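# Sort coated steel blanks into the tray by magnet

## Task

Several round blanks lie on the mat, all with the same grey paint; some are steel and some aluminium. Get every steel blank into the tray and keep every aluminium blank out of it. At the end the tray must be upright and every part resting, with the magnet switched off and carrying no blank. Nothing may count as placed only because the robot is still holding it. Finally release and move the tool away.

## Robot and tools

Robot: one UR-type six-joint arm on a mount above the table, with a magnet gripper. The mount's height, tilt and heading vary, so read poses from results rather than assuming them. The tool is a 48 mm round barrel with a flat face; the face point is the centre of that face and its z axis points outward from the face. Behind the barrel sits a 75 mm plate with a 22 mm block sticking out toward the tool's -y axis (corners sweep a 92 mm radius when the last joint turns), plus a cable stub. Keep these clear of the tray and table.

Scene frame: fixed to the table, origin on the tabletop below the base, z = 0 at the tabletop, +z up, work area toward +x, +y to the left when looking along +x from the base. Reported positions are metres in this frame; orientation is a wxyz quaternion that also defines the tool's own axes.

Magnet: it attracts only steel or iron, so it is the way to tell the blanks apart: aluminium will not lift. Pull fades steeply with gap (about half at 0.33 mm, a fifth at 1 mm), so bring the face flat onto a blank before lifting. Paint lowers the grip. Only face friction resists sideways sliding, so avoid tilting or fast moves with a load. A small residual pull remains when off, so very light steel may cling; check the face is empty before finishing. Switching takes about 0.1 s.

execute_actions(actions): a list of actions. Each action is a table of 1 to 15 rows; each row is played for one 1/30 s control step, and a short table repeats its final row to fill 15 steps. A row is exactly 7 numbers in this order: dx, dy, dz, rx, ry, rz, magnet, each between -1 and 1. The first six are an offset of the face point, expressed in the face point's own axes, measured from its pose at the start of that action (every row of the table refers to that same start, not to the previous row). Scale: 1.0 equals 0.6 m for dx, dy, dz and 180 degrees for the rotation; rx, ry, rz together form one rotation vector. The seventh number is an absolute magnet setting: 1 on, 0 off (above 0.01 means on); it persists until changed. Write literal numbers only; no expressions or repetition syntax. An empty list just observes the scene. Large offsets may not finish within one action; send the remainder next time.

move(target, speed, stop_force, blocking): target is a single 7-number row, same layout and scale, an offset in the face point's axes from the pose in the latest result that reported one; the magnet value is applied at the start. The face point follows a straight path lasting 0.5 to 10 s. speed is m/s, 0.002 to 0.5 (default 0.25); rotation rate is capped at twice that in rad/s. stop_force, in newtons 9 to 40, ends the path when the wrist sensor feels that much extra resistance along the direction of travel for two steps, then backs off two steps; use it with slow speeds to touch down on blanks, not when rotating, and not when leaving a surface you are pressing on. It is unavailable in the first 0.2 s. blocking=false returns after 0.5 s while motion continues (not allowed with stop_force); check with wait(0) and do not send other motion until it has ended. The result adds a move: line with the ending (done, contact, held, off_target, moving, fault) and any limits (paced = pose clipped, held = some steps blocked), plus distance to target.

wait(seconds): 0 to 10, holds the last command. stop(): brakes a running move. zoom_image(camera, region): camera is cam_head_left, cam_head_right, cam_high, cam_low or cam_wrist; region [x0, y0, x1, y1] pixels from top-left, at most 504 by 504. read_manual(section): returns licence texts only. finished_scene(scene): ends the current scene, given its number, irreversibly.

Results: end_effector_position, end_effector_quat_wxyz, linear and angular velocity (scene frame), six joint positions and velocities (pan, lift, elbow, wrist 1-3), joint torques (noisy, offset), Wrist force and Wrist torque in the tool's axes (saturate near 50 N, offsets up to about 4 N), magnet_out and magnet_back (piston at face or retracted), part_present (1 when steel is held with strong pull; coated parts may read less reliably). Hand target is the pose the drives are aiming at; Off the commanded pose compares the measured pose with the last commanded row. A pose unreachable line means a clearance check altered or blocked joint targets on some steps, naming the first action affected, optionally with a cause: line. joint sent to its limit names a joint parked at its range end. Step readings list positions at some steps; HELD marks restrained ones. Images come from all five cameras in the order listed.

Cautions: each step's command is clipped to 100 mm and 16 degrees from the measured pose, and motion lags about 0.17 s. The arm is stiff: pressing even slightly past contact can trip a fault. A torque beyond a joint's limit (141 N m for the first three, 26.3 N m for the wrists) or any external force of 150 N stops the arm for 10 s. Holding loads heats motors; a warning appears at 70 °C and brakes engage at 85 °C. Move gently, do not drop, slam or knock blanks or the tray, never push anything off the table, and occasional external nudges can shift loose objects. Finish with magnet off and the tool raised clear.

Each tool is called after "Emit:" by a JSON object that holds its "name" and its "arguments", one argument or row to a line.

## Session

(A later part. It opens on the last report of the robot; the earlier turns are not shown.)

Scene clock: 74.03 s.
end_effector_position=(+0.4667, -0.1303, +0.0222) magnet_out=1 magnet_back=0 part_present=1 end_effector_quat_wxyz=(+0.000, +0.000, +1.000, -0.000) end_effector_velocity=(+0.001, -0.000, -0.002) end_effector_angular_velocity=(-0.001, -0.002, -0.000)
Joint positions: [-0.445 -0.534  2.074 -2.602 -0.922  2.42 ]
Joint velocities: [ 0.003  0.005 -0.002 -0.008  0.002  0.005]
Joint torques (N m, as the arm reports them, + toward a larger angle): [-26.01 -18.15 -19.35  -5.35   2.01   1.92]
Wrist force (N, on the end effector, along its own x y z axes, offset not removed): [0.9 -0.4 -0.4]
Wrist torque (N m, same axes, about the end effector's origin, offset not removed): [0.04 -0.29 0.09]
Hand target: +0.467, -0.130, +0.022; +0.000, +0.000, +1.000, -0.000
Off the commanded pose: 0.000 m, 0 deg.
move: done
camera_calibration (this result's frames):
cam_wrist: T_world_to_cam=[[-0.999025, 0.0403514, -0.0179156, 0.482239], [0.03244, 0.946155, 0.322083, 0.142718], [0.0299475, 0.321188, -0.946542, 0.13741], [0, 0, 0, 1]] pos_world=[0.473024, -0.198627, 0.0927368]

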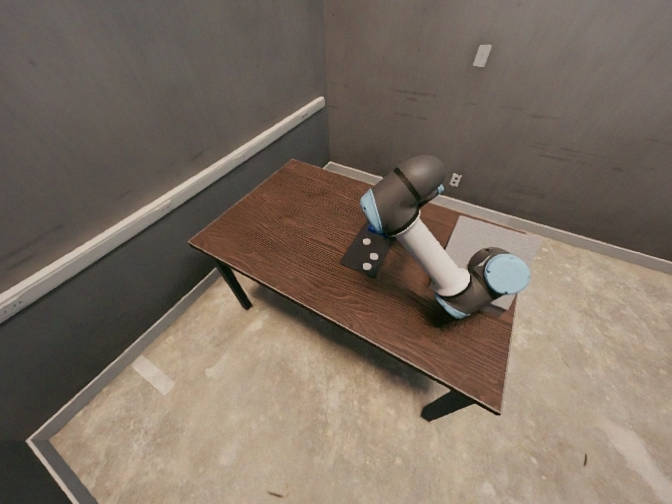

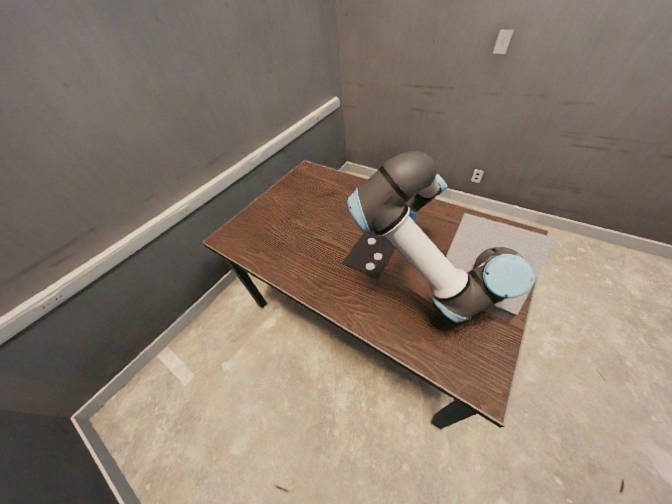

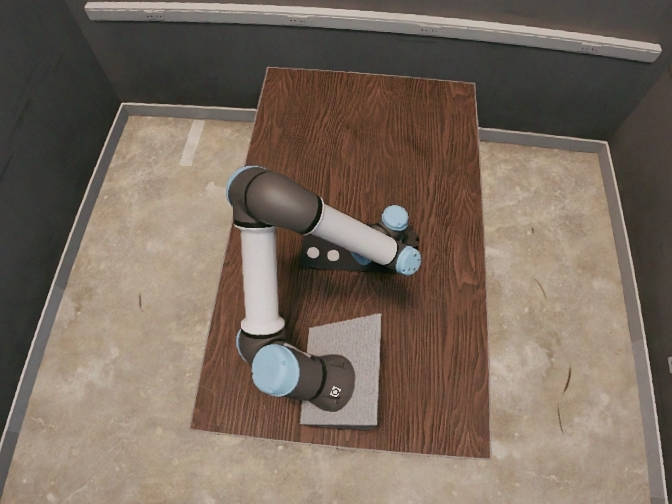

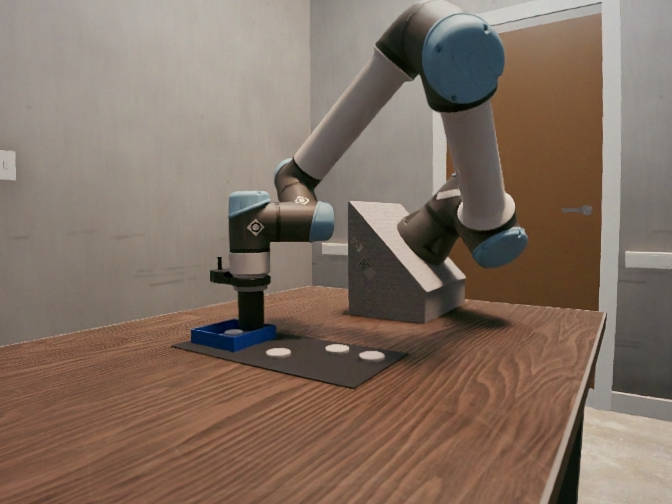

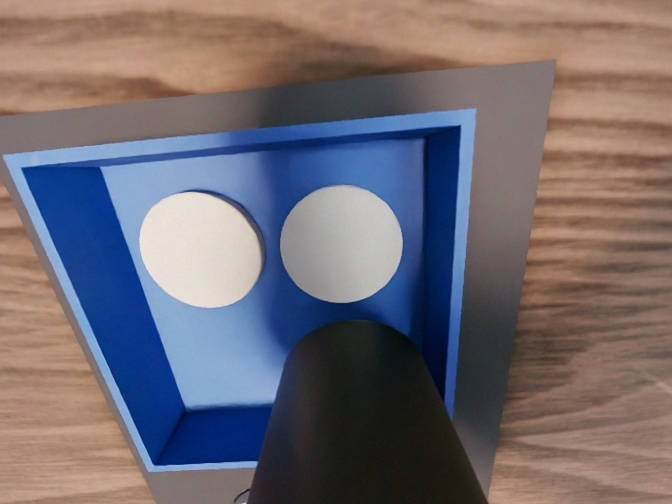

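Emit:
{"name": "move", "arguments": {
  "target": [0,0,0.0172,0,0,0,1],
  "speed": 0.05
}}

Emit:
{"name": "move", "arguments": {
  "target": [0,0,-0.0533,0,0,0,0],
  "speed": 0.1
}}

Scene clock: 76.60 s.
end_effector_position=(+0.4667, -0.1303, +0.0122) magnet_out=1 magnet_back=0 part_present=1 end_effector_quat_wxyz=(+0.000, +0.000, +1.000, -0.000) end_effector_velocity=(-0.000, +0.000, -0.003) end_effector_angular_velocity=(+0.001, -0.000, -0.001)
Joint positions: [-0.432 -0.514  2.071 -2.628 -0.916  2.434]
Joint velocities: [ 0.004  0.006  0.    -0.007  0.003  0.004]
Joint torques (N m, as the arm reports them, + toward a larger angle): [-26.19 -19.83 -18.77  -4.78   1.89   2.51]
Wrist force (N, on the end effector, along its own x y z axes, offset not removed): [1.2 1.8 0.8]
Wrist torque (N m, same axes, about the end effector's origin, offset not removed): [0.24 -0.37 0.16]
Hand target: +0.467, -0.130, +0.012; +0.000, +0.000, +1.000, -0.000
Off the commanded pose: 0.000 m, 0 deg.
move: done
camera_calibration (this result's frames):
cam_wrist: T_world_to_cam=[[-0.999025, 0.0403473, -0.0178933, 0.482061], [0.0324433, 0.946155, 0.322085, 0.145929], [0.0299251, 0.321191, -0.946542, 0.127964], [0, 0, 0, 1]] pos_world=[0.473028, -0.198622, 0.0827475]

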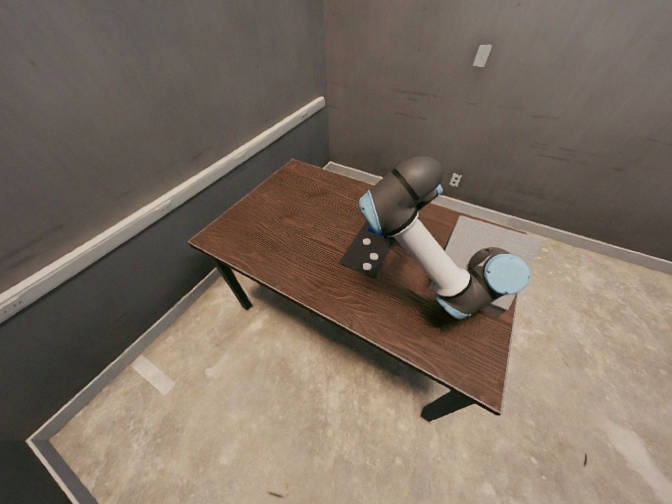

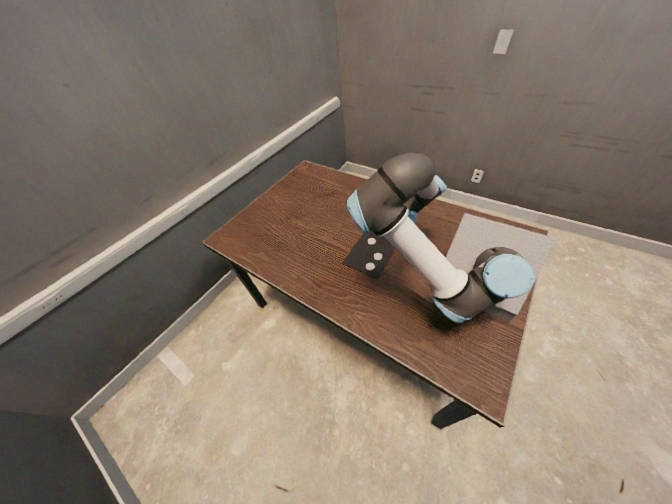

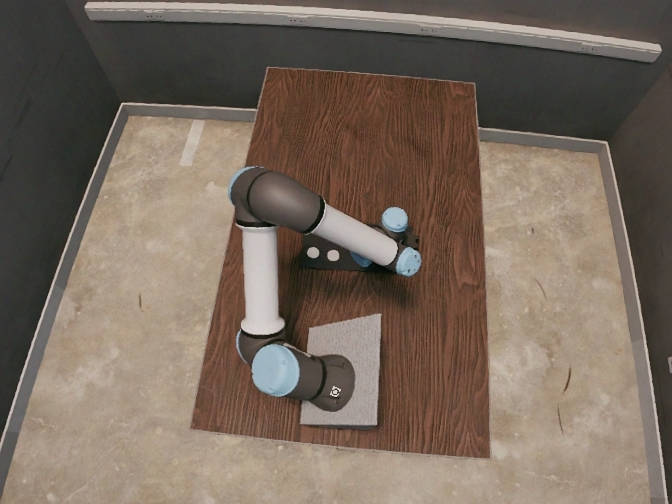

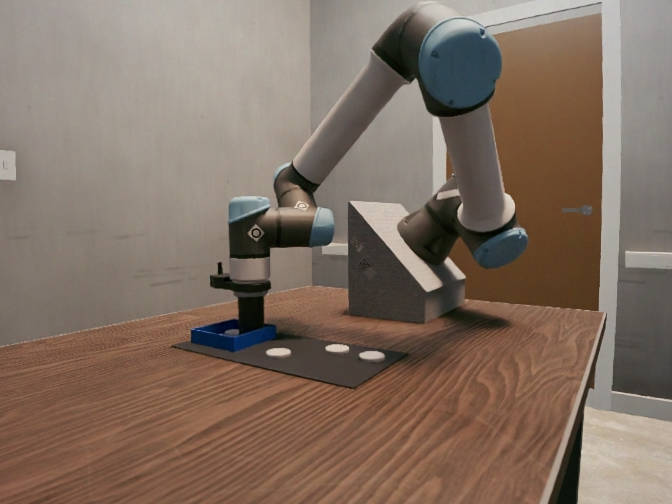

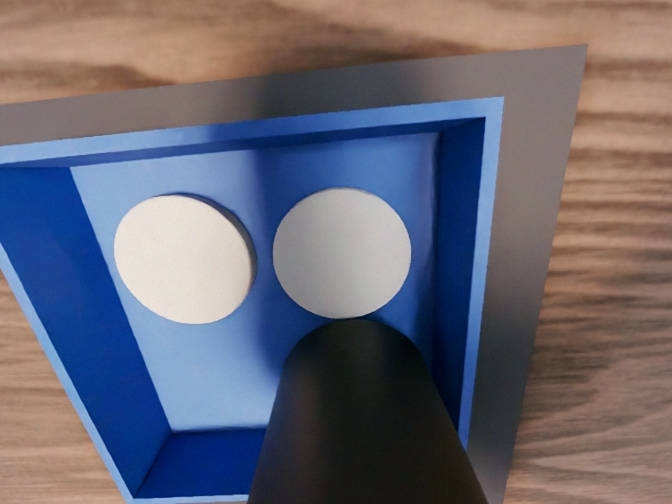

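Scene clock: 77.53 s.
end_effector_position=(+0.4667, -0.1303, +0.0439) magnet_out=0 magnet_back=1 part_present=0 end_effector_quat_wxyz=(+0.000, +0.000, +1.000, -0.000) end_effector_velocity=(+0.000, -0.000, +0.002) end_effector_angular_velocity=(-0.001, +0.000, +0.001)
Joint positions: [-0.473 -0.578  2.078 -2.544 -0.936  2.39 ]
Joint velocities: [-0.003 -0.004 -0.     0.006 -0.002 -0.004]
Joint torques (N m, as the arm reports them, + toward a larger angle): [-37.99 -41.5   -5.32   0.46  -1.72  -1.76]
Wrist force (N, on the end effector, along its own x y z axes, offset not removed): [-0.9 -0.8 -0.7]
Wrist torque (N m, same axes, about the end effector's origin, offset not removed): [0.12 -0.07 -0.02]
Hand target: +0.467, -0.130, +0.044; +0.000, +0.000, +1.000, -0.000
Off the commanded pose: 0.000 m, 0 deg.
move: done
camera_calibration (this result's frames):
cam_wrist: T_world_to_cam=[[-0.999025, 0.0403428, -0.0179228, 0.482603], [0.0324285, 0.946145, 0.322116, 0.135733], [0.0299526, 0.321221, -0.946531, 0.157959], [0, 0, 0, 1]] pos_world=[0.472999, -0.198633, 0.11444]

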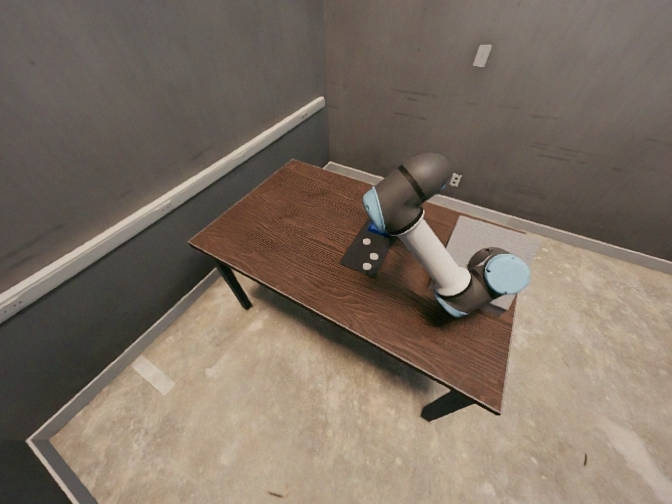

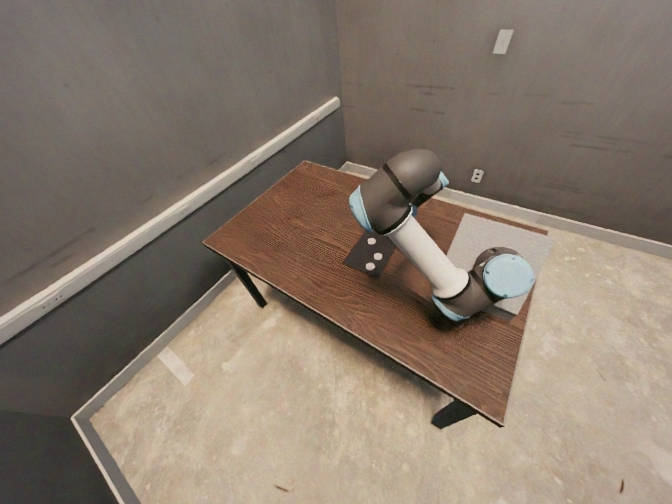

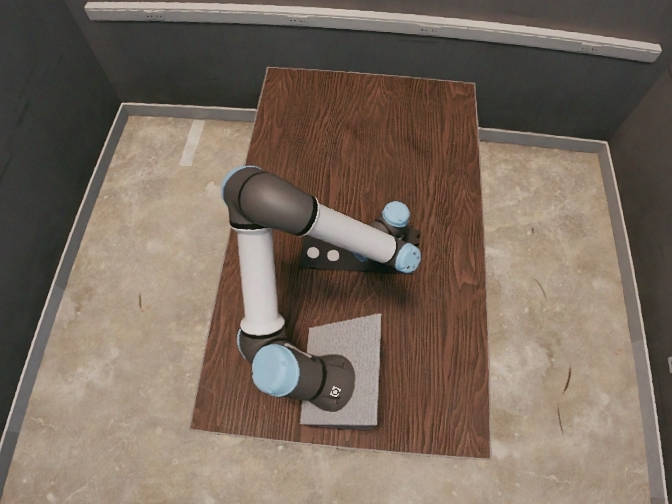

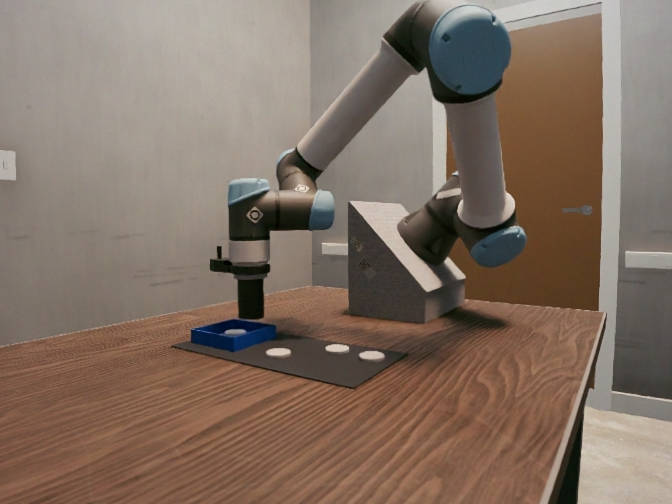

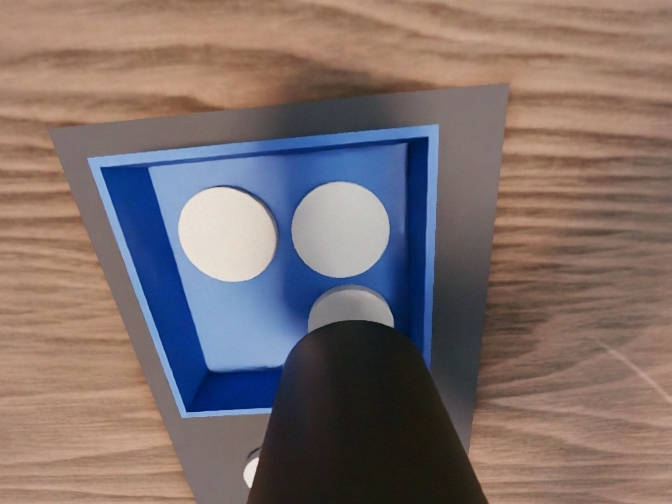

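Emit:
{"name": "move", "arguments": {
  "target": [0.0395,0.2905,0.0578,0,0,0,0],
  "speed": 0.2
}}

Emit:
{"name": "execute_actions", "arguments": {
  "actions": [
    [[0,0,0,0,0,0,1],[0,0,0,0,0,0,1],[0,0,0,0,0,0,1],[0,0,0,0,0,0,1],[0,0,0,0,0,0,1],[0,0,-0.003,0,0,0,1],[0,0,-0.006,0,0,0,1],[0,0,-0.01,0,0,0,1],[0,0,-0.015,0,0,0,1],[0,0,-0.02,0,0,0,1]]
  ]
}}

Scene clock: 81.40 s.
end_effector_position=(+0.4434, +0.0435, +0.0093) magnet_out=0 magnet_back=1 part_present=0 end_effector_quat_wxyz=(+0.000, +0.000, +1.000, -0.000) end_effector_velocity=(+0.000, +0.002, -0.000) end_effector_angular_velocity=(-0.001, -0.001, -0.001)
Joint positions: [-0.198 -0.829  2.293 -2.718 -0.823  2.716]
Joint velocities: [ 0.005 -0.004  0.001 -0.004  0.001  0.009]
Joint torques (N m, as the arm reports them, + toward a larger angle): [-23.7  -36.46  -1.24  -5.1    1.8    2.11]
Wrist force (N, on the end effector, along its own x y z axes, offset not removed): [-2.3 -1.4 -1.5]
Wrist torque (N m, same axes, about the end effector's origin, offset not removed): [-0.12 0.29 -0.02]
Hand target: +0.443, +0.044, +0.009; +0.000, +0.000, +1.000, -0.000
Off the commanded pose: 0.001 m, 0 deg.
move: done
camera_calibration (this result's frames):
cam_wrist: T_world_to_cam=[[-0.999023, 0.040349, -0.0180231, 0.451642], [0.0324112, 0.946242, 0.321833, -0.0168603], [0.0300398, 0.320934, -0.946625, 0.0701224], [0, 0, 0, 1]] pos_world=[0.449641, -0.0247741, 0.0799458]

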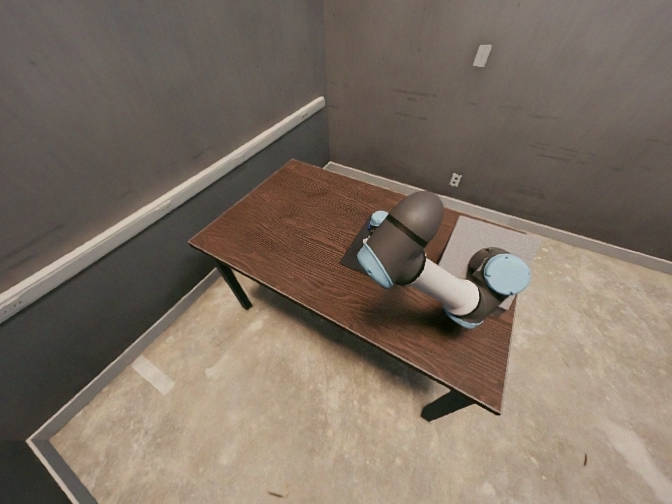

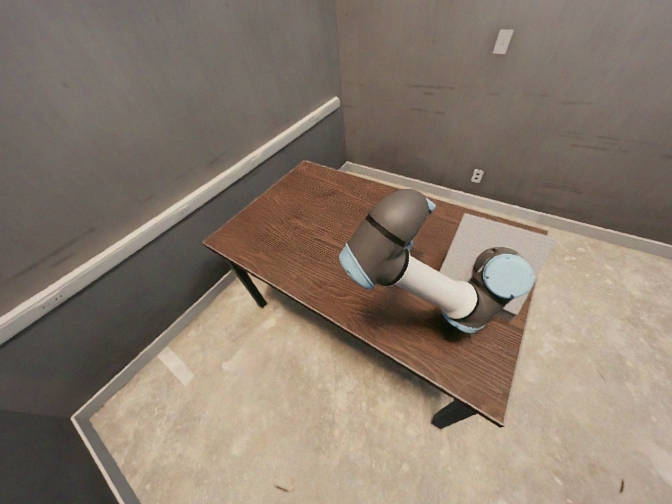

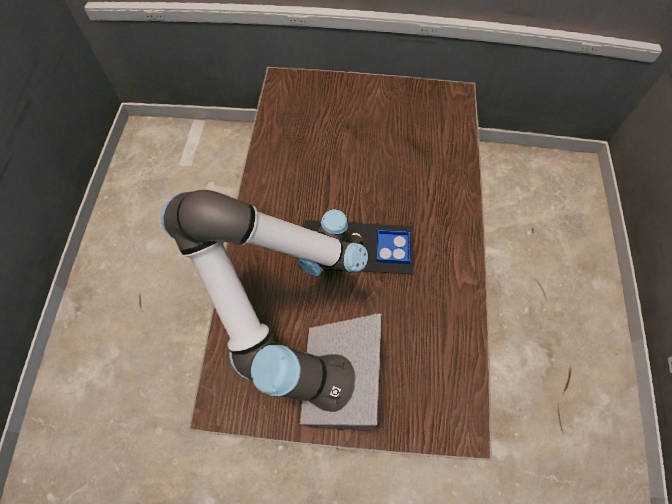

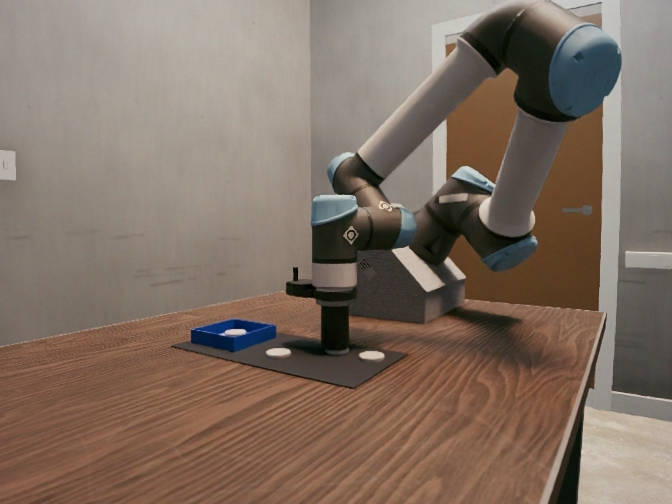

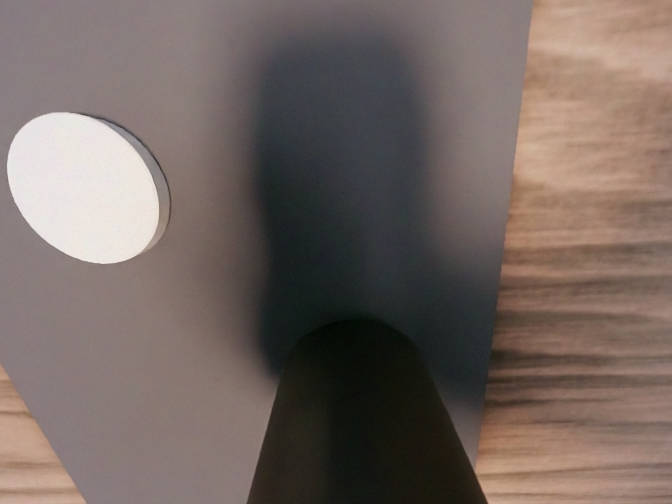

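Scene clock: 81.90 s.
end_effector_position=(+0.4434, +0.0435, +0.0187) magnet_out=1 magnet_back=0 part_present=1 end_effector_quat_wxyz=(+0.001, +0.000, +1.000, -0.000) end_effector_velocity=(-0.000, +0.000, +0.022) end_effector_angular_velocity=(+0.001, +0.001, -0.001)
Joint positions: [-0.213 -0.853  2.296 -2.685 -0.827  2.697]
Joint velocities: [-0.035 -0.056  0.006  0.082 -0.01  -0.045]
Joint torques (N m, as the arm reports them, + toward a larger angle): [-35.52 -35.58  -2.07   0.62  -1.67  -1.78]
Wrist force (N, on the end effector, along its own x y z axes, offset not removed): [-1.7 1.2 -3.9]
Wrist torque (N m, same axes, about the end effector's origin, offset not removed): [0.43 0.17 0.10]
Hand target: +0.443, +0.044, +0.021; +0.000, +0.000, +1.000, -0.000
Off the commanded pose: 0.003 m, 0 deg.
Step readings (end_effector_position):
0: (+0.4434, +0.0435, +0.0093)
1: (+0.4434, +0.0436, +0.0093)
2: (+0.4434, +0.0436, +0.0093)
4: (+0.4434, +0.0436, +0.0093)
8: (+0.4434, +0.0436, +0.0100)
15: end_effector_position above
camera_calibration (this result's frames):
cam_wrist: T_world_to_cam=[[-0.999014, 0.0403662, -0.0184677, 0.451847], [0.0322876, 0.946277, 0.321741, -0.0198264], [0.030463, 0.320827, -0.946648, 0.0788176], [0, 0, 0, 1]] pos_world=[0.449641, -0.0247649, 0.089336]

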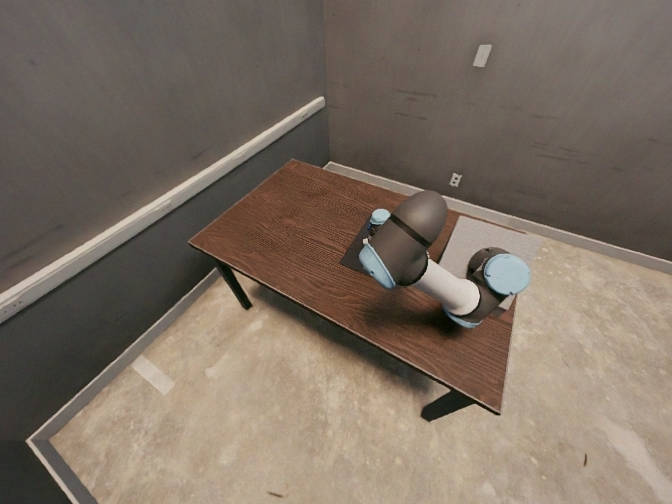

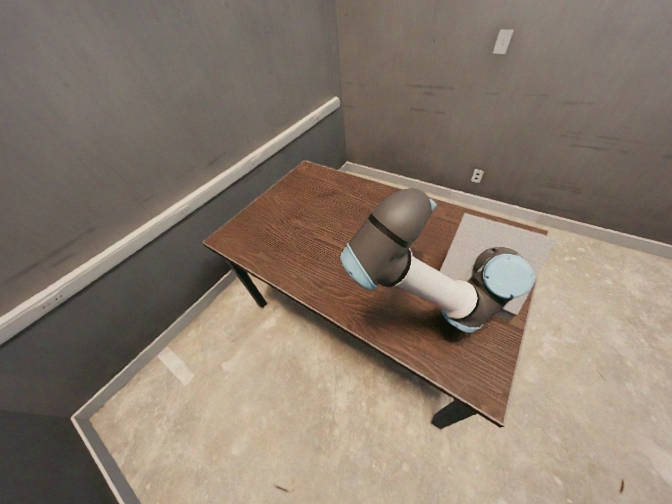

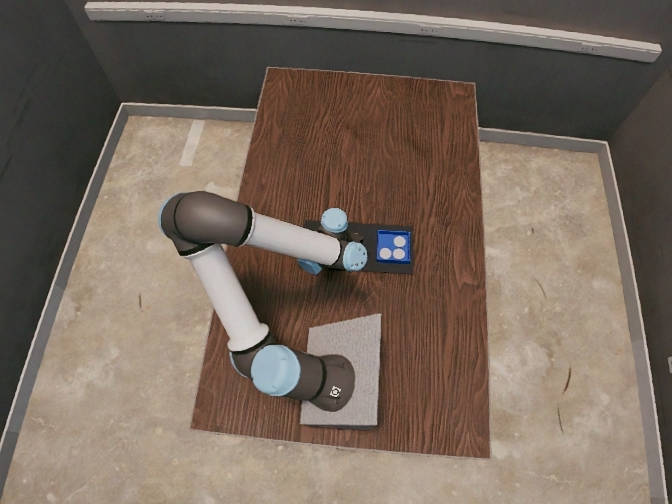

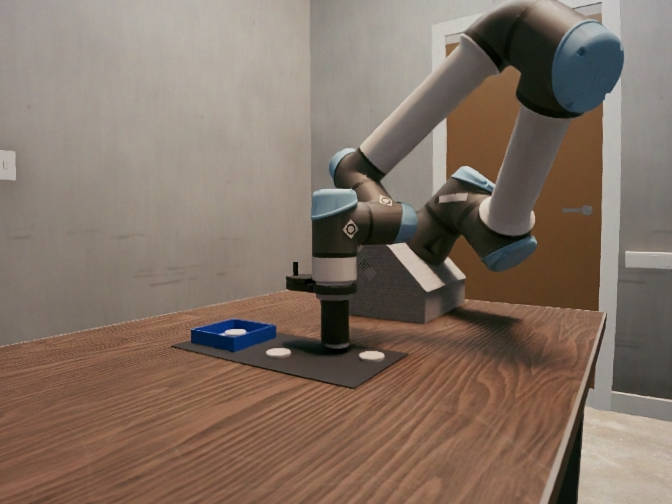

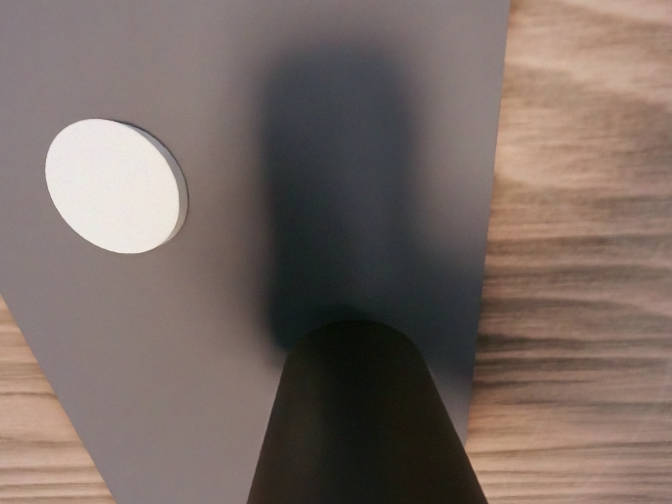

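Emit:
{"name": "move", "arguments": {
  "target": [-0.116,-0.288,-0.0555,0,0,0,1],
  "speed": 0.25
}}

Scene clock: 84.57 s.
end_effector_position=(+0.5125, -0.1290, +0.0520) magnet_out=1 magnet_back=0 part_present=1 end_effector_quat_wxyz=(+0.001, +0.000, +1.000, -0.000) end_effector_velocity=(+0.001, -0.002, -0.001) end_effector_angular_velocity=(+0.001, +0.002, +0.001)
Joint positions: [-0.432 -0.572  1.958 -2.458 -0.916  2.435]
Joint velocities: [-0.     0.005 -0.006  0.005 -0.001 -0.003]
Joint torques (N m, as the arm reports them, + toward a larger angle): [-41.02 -17.61 -21.02   0.36  -1.5   -1.73]
Wrist force (N, on the end effector, along its own x y z axes, offset not removed): [-1.3 2.8 -0.2]
Wrist torque (N m, same axes, about the end effector's origin, offset not removed): [0.30 0.06 0.11]
Hand target: +0.513, -0.129, +0.052; +0.000, +0.000, +1.000, -0.000
Off the commanded pose: 0.001 m, 0 deg.
move: done
camera_calibration (this result's frames):
cam_wrist: T_world_to_cam=[[-0.999018, 0.04032, -0.0183815, 0.528445], [0.0322625, 0.946183, 0.322021, 0.130474], [0.0303762, 0.321111, -0.946554, 0.163615], [0, 0, 0, 1]] pos_world=[0.518746, -0.197298, 0.122569]

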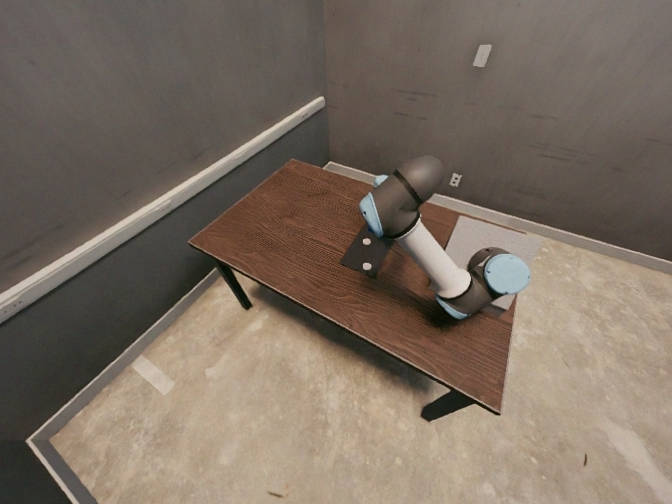

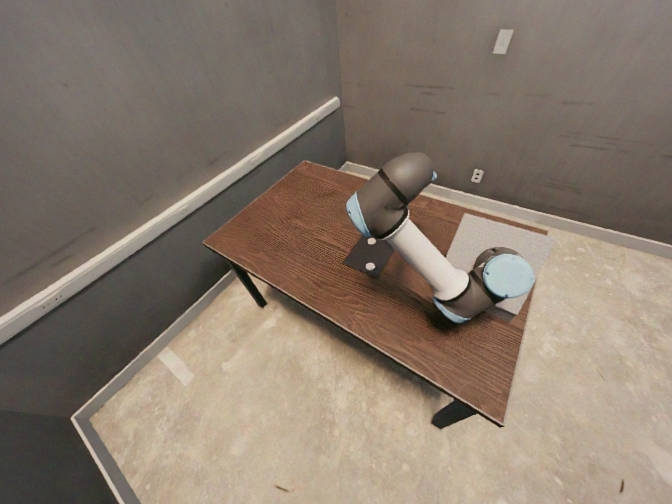

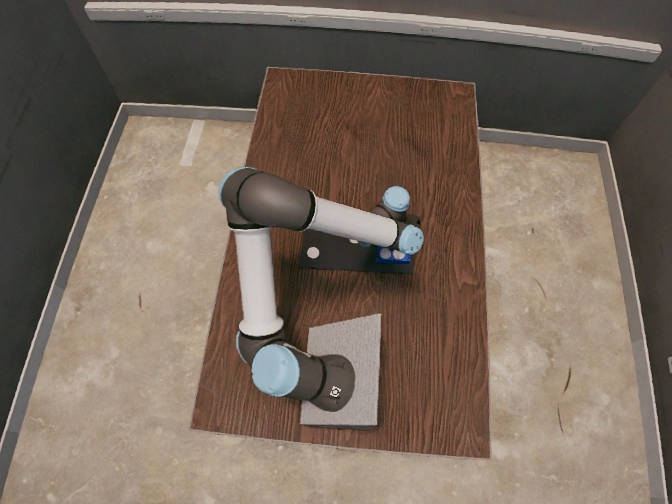

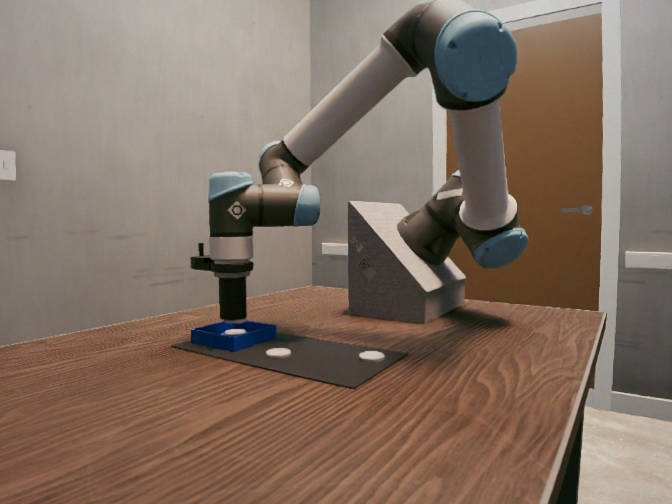

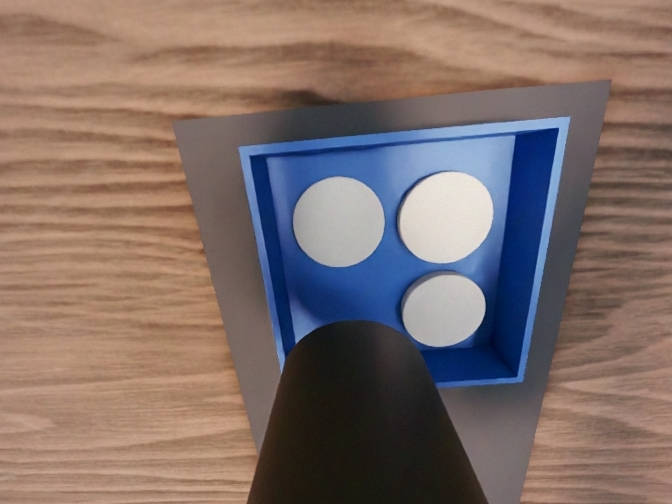

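Emit:
{"name": "move", "arguments": {
  "target": [-0.001,-0.001,0.067,0,0,0,1],
  "speed": 0.08
}}

Emit:
{"name": "move", "arguments": {
  "target": [0,0,-0.05,0,0,0,0],
  "speed": 0.1
}}

Scene clock: 86.57 s.
end_effector_position=(+0.5131, -0.1296, +0.0121) magnet_out=1 magnet_back=0 part_present=1 end_effector_quat_wxyz=(+0.001, +0.000, +1.000, -0.000) end_effector_velocity=(+0.000, -0.000, -0.002) end_effector_angular_velocity=(-0.001, +0.000, +0.000)
Joint positions: [-0.384 -0.498  1.948 -2.556 -0.893  2.489]
Joint velocities: [ 0.003  0.005 -0.002 -0.006  0.     0.004]
Joint torques (N m, as the arm reports them, + toward a larger angle): [-28.73 -20.07 -19.37  -5.09   1.97   2.43]
Wrist force (N, on the end effector, along its own x y z axes, offset not removed): [-1.8 0.4 1.6]
Wrist torque (N m, same axes, about the end effector's origin, offset not removed): [0.18 0.06 -0.04]
Hand target: +0.513, -0.130, +0.012; +0.001, +0.000, +1.000, -0.000
Off the commanded pose: 0.000 m, 0 deg.
move: done
camera_calibration (this result's frames):
cam_wrist: T_world_to_cam=[[-0.999018, 0.0403188, -0.0183527, 0.528358], [0.0322716, 0.946192, 0.321992, 0.143842], [0.0303475, 0.321083, -0.946565, 0.126053], [0, 0, 0, 1]] pos_world=[0.519372, -0.197879, 0.0826978]

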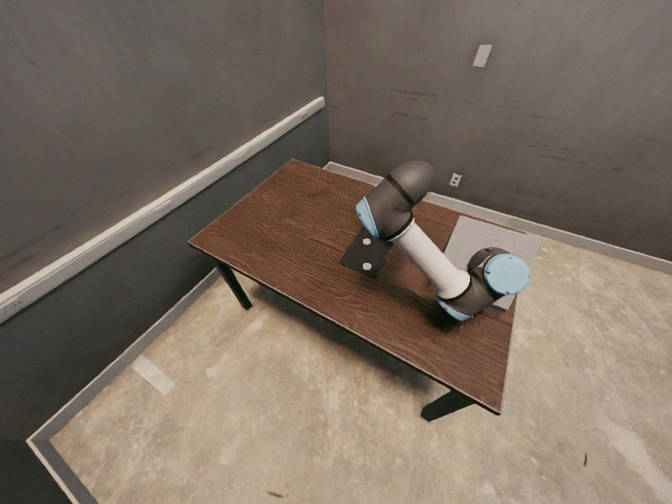

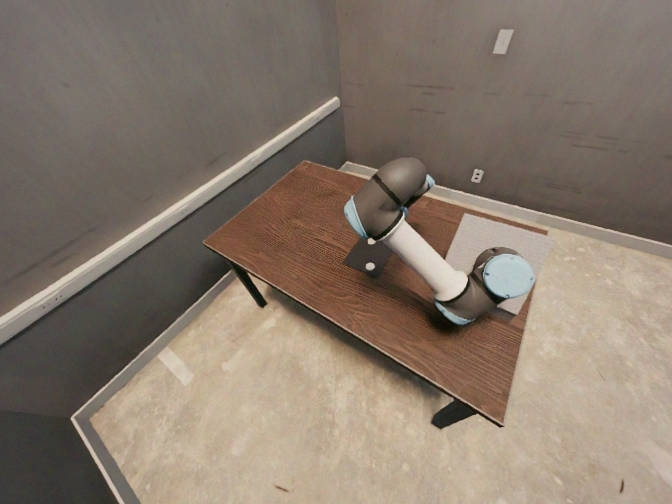

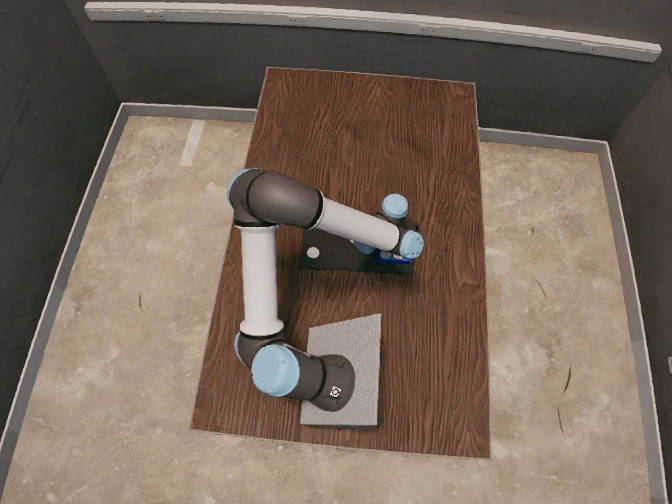

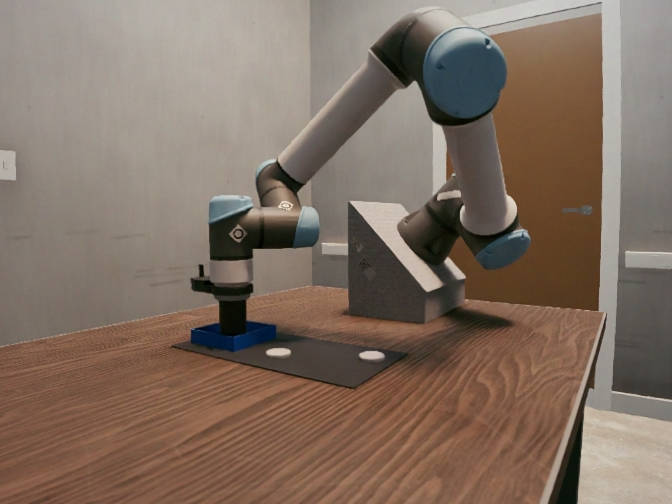

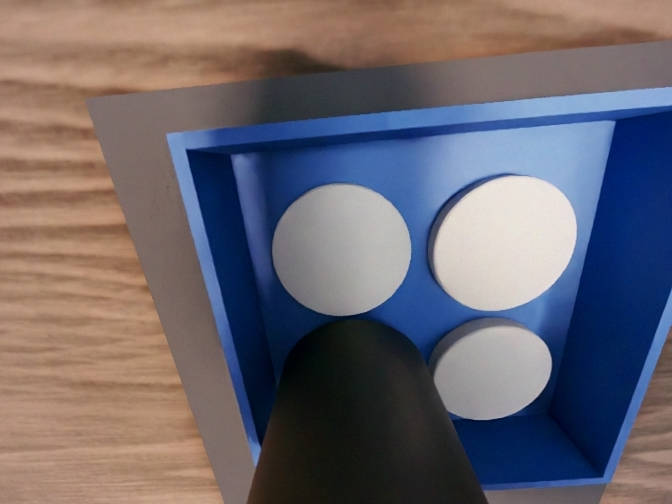

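Scene clock: 87.47 s.
end_effector_position=(+0.5131, -0.1296, +0.0418) magnet_out=0 magnet_back=1 part_present=0 end_effector_quat_wxyz=(+0.001, +0.000, +1.000, -0.000) end_effector_velocity=(-0.000, +0.000, +0.003) end_effector_angular_velocity=(+0.001, +0.000, -0.001)
Joint positions: [-0.42  -0.552  1.955 -2.483 -0.91   2.448]
Joint velocities: [-0.004 -0.005  0.     0.009 -0.001 -0.004]
Joint torques (N m, as the arm reports them, + toward a larger angle): [-42.24 -44.94  -6.26   0.39  -1.6   -1.88]
Wrist force (N, on the end effector, along its own x y z axes, offset not removed): [-0.4 1.4 -2.9]
Wrist torque (N m, same axes, about the end effector's origin, offset not removed): [0.25 0.02 0.07]
Hand target: +0.513, -0.130, +0.042; +0.000, +0.000, +1.000, -0.000
Off the commanded pose: 0.000 m, 0 deg.
move: done
camera_calibration (this result's frames):
cam_wrist: T_world_to_cam=[[-0.999018, 0.04032, -0.0183825, 0.528867], [0.0322623, 0.946184, 0.322018, 0.134301], [0.030377, 0.321108, -0.946555, 0.15412], [0, 0, 0, 1]] pos_world=[0.519333, -0.197887, 0.112358]

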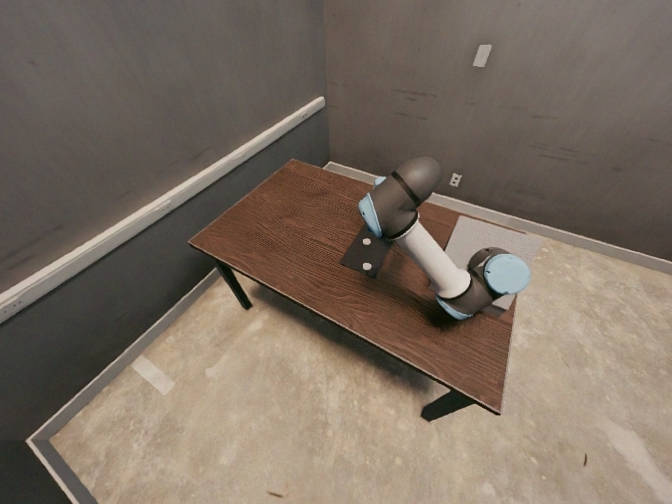

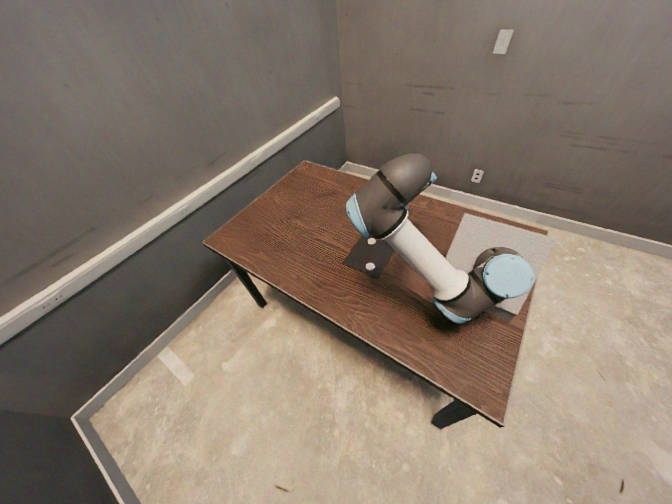

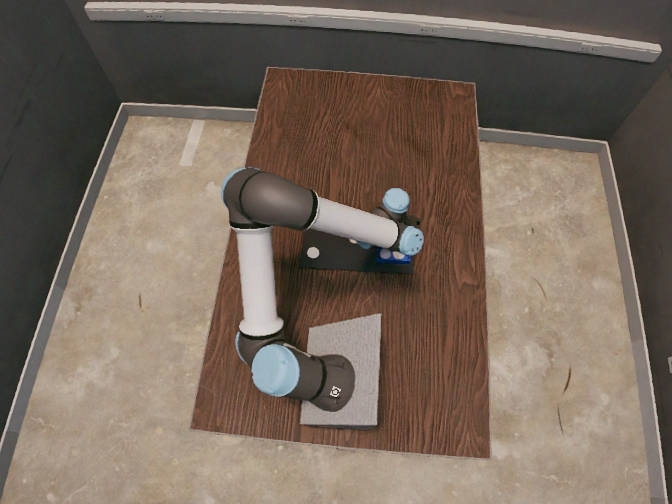

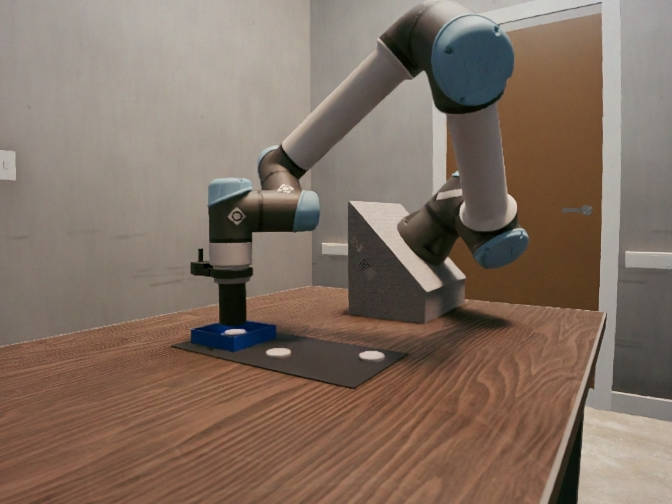

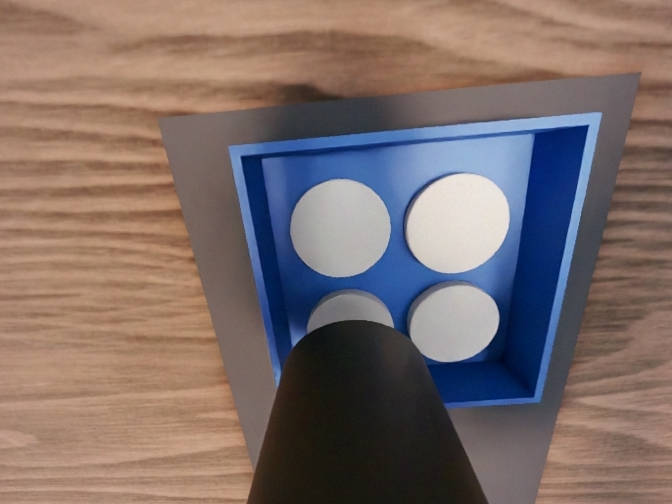

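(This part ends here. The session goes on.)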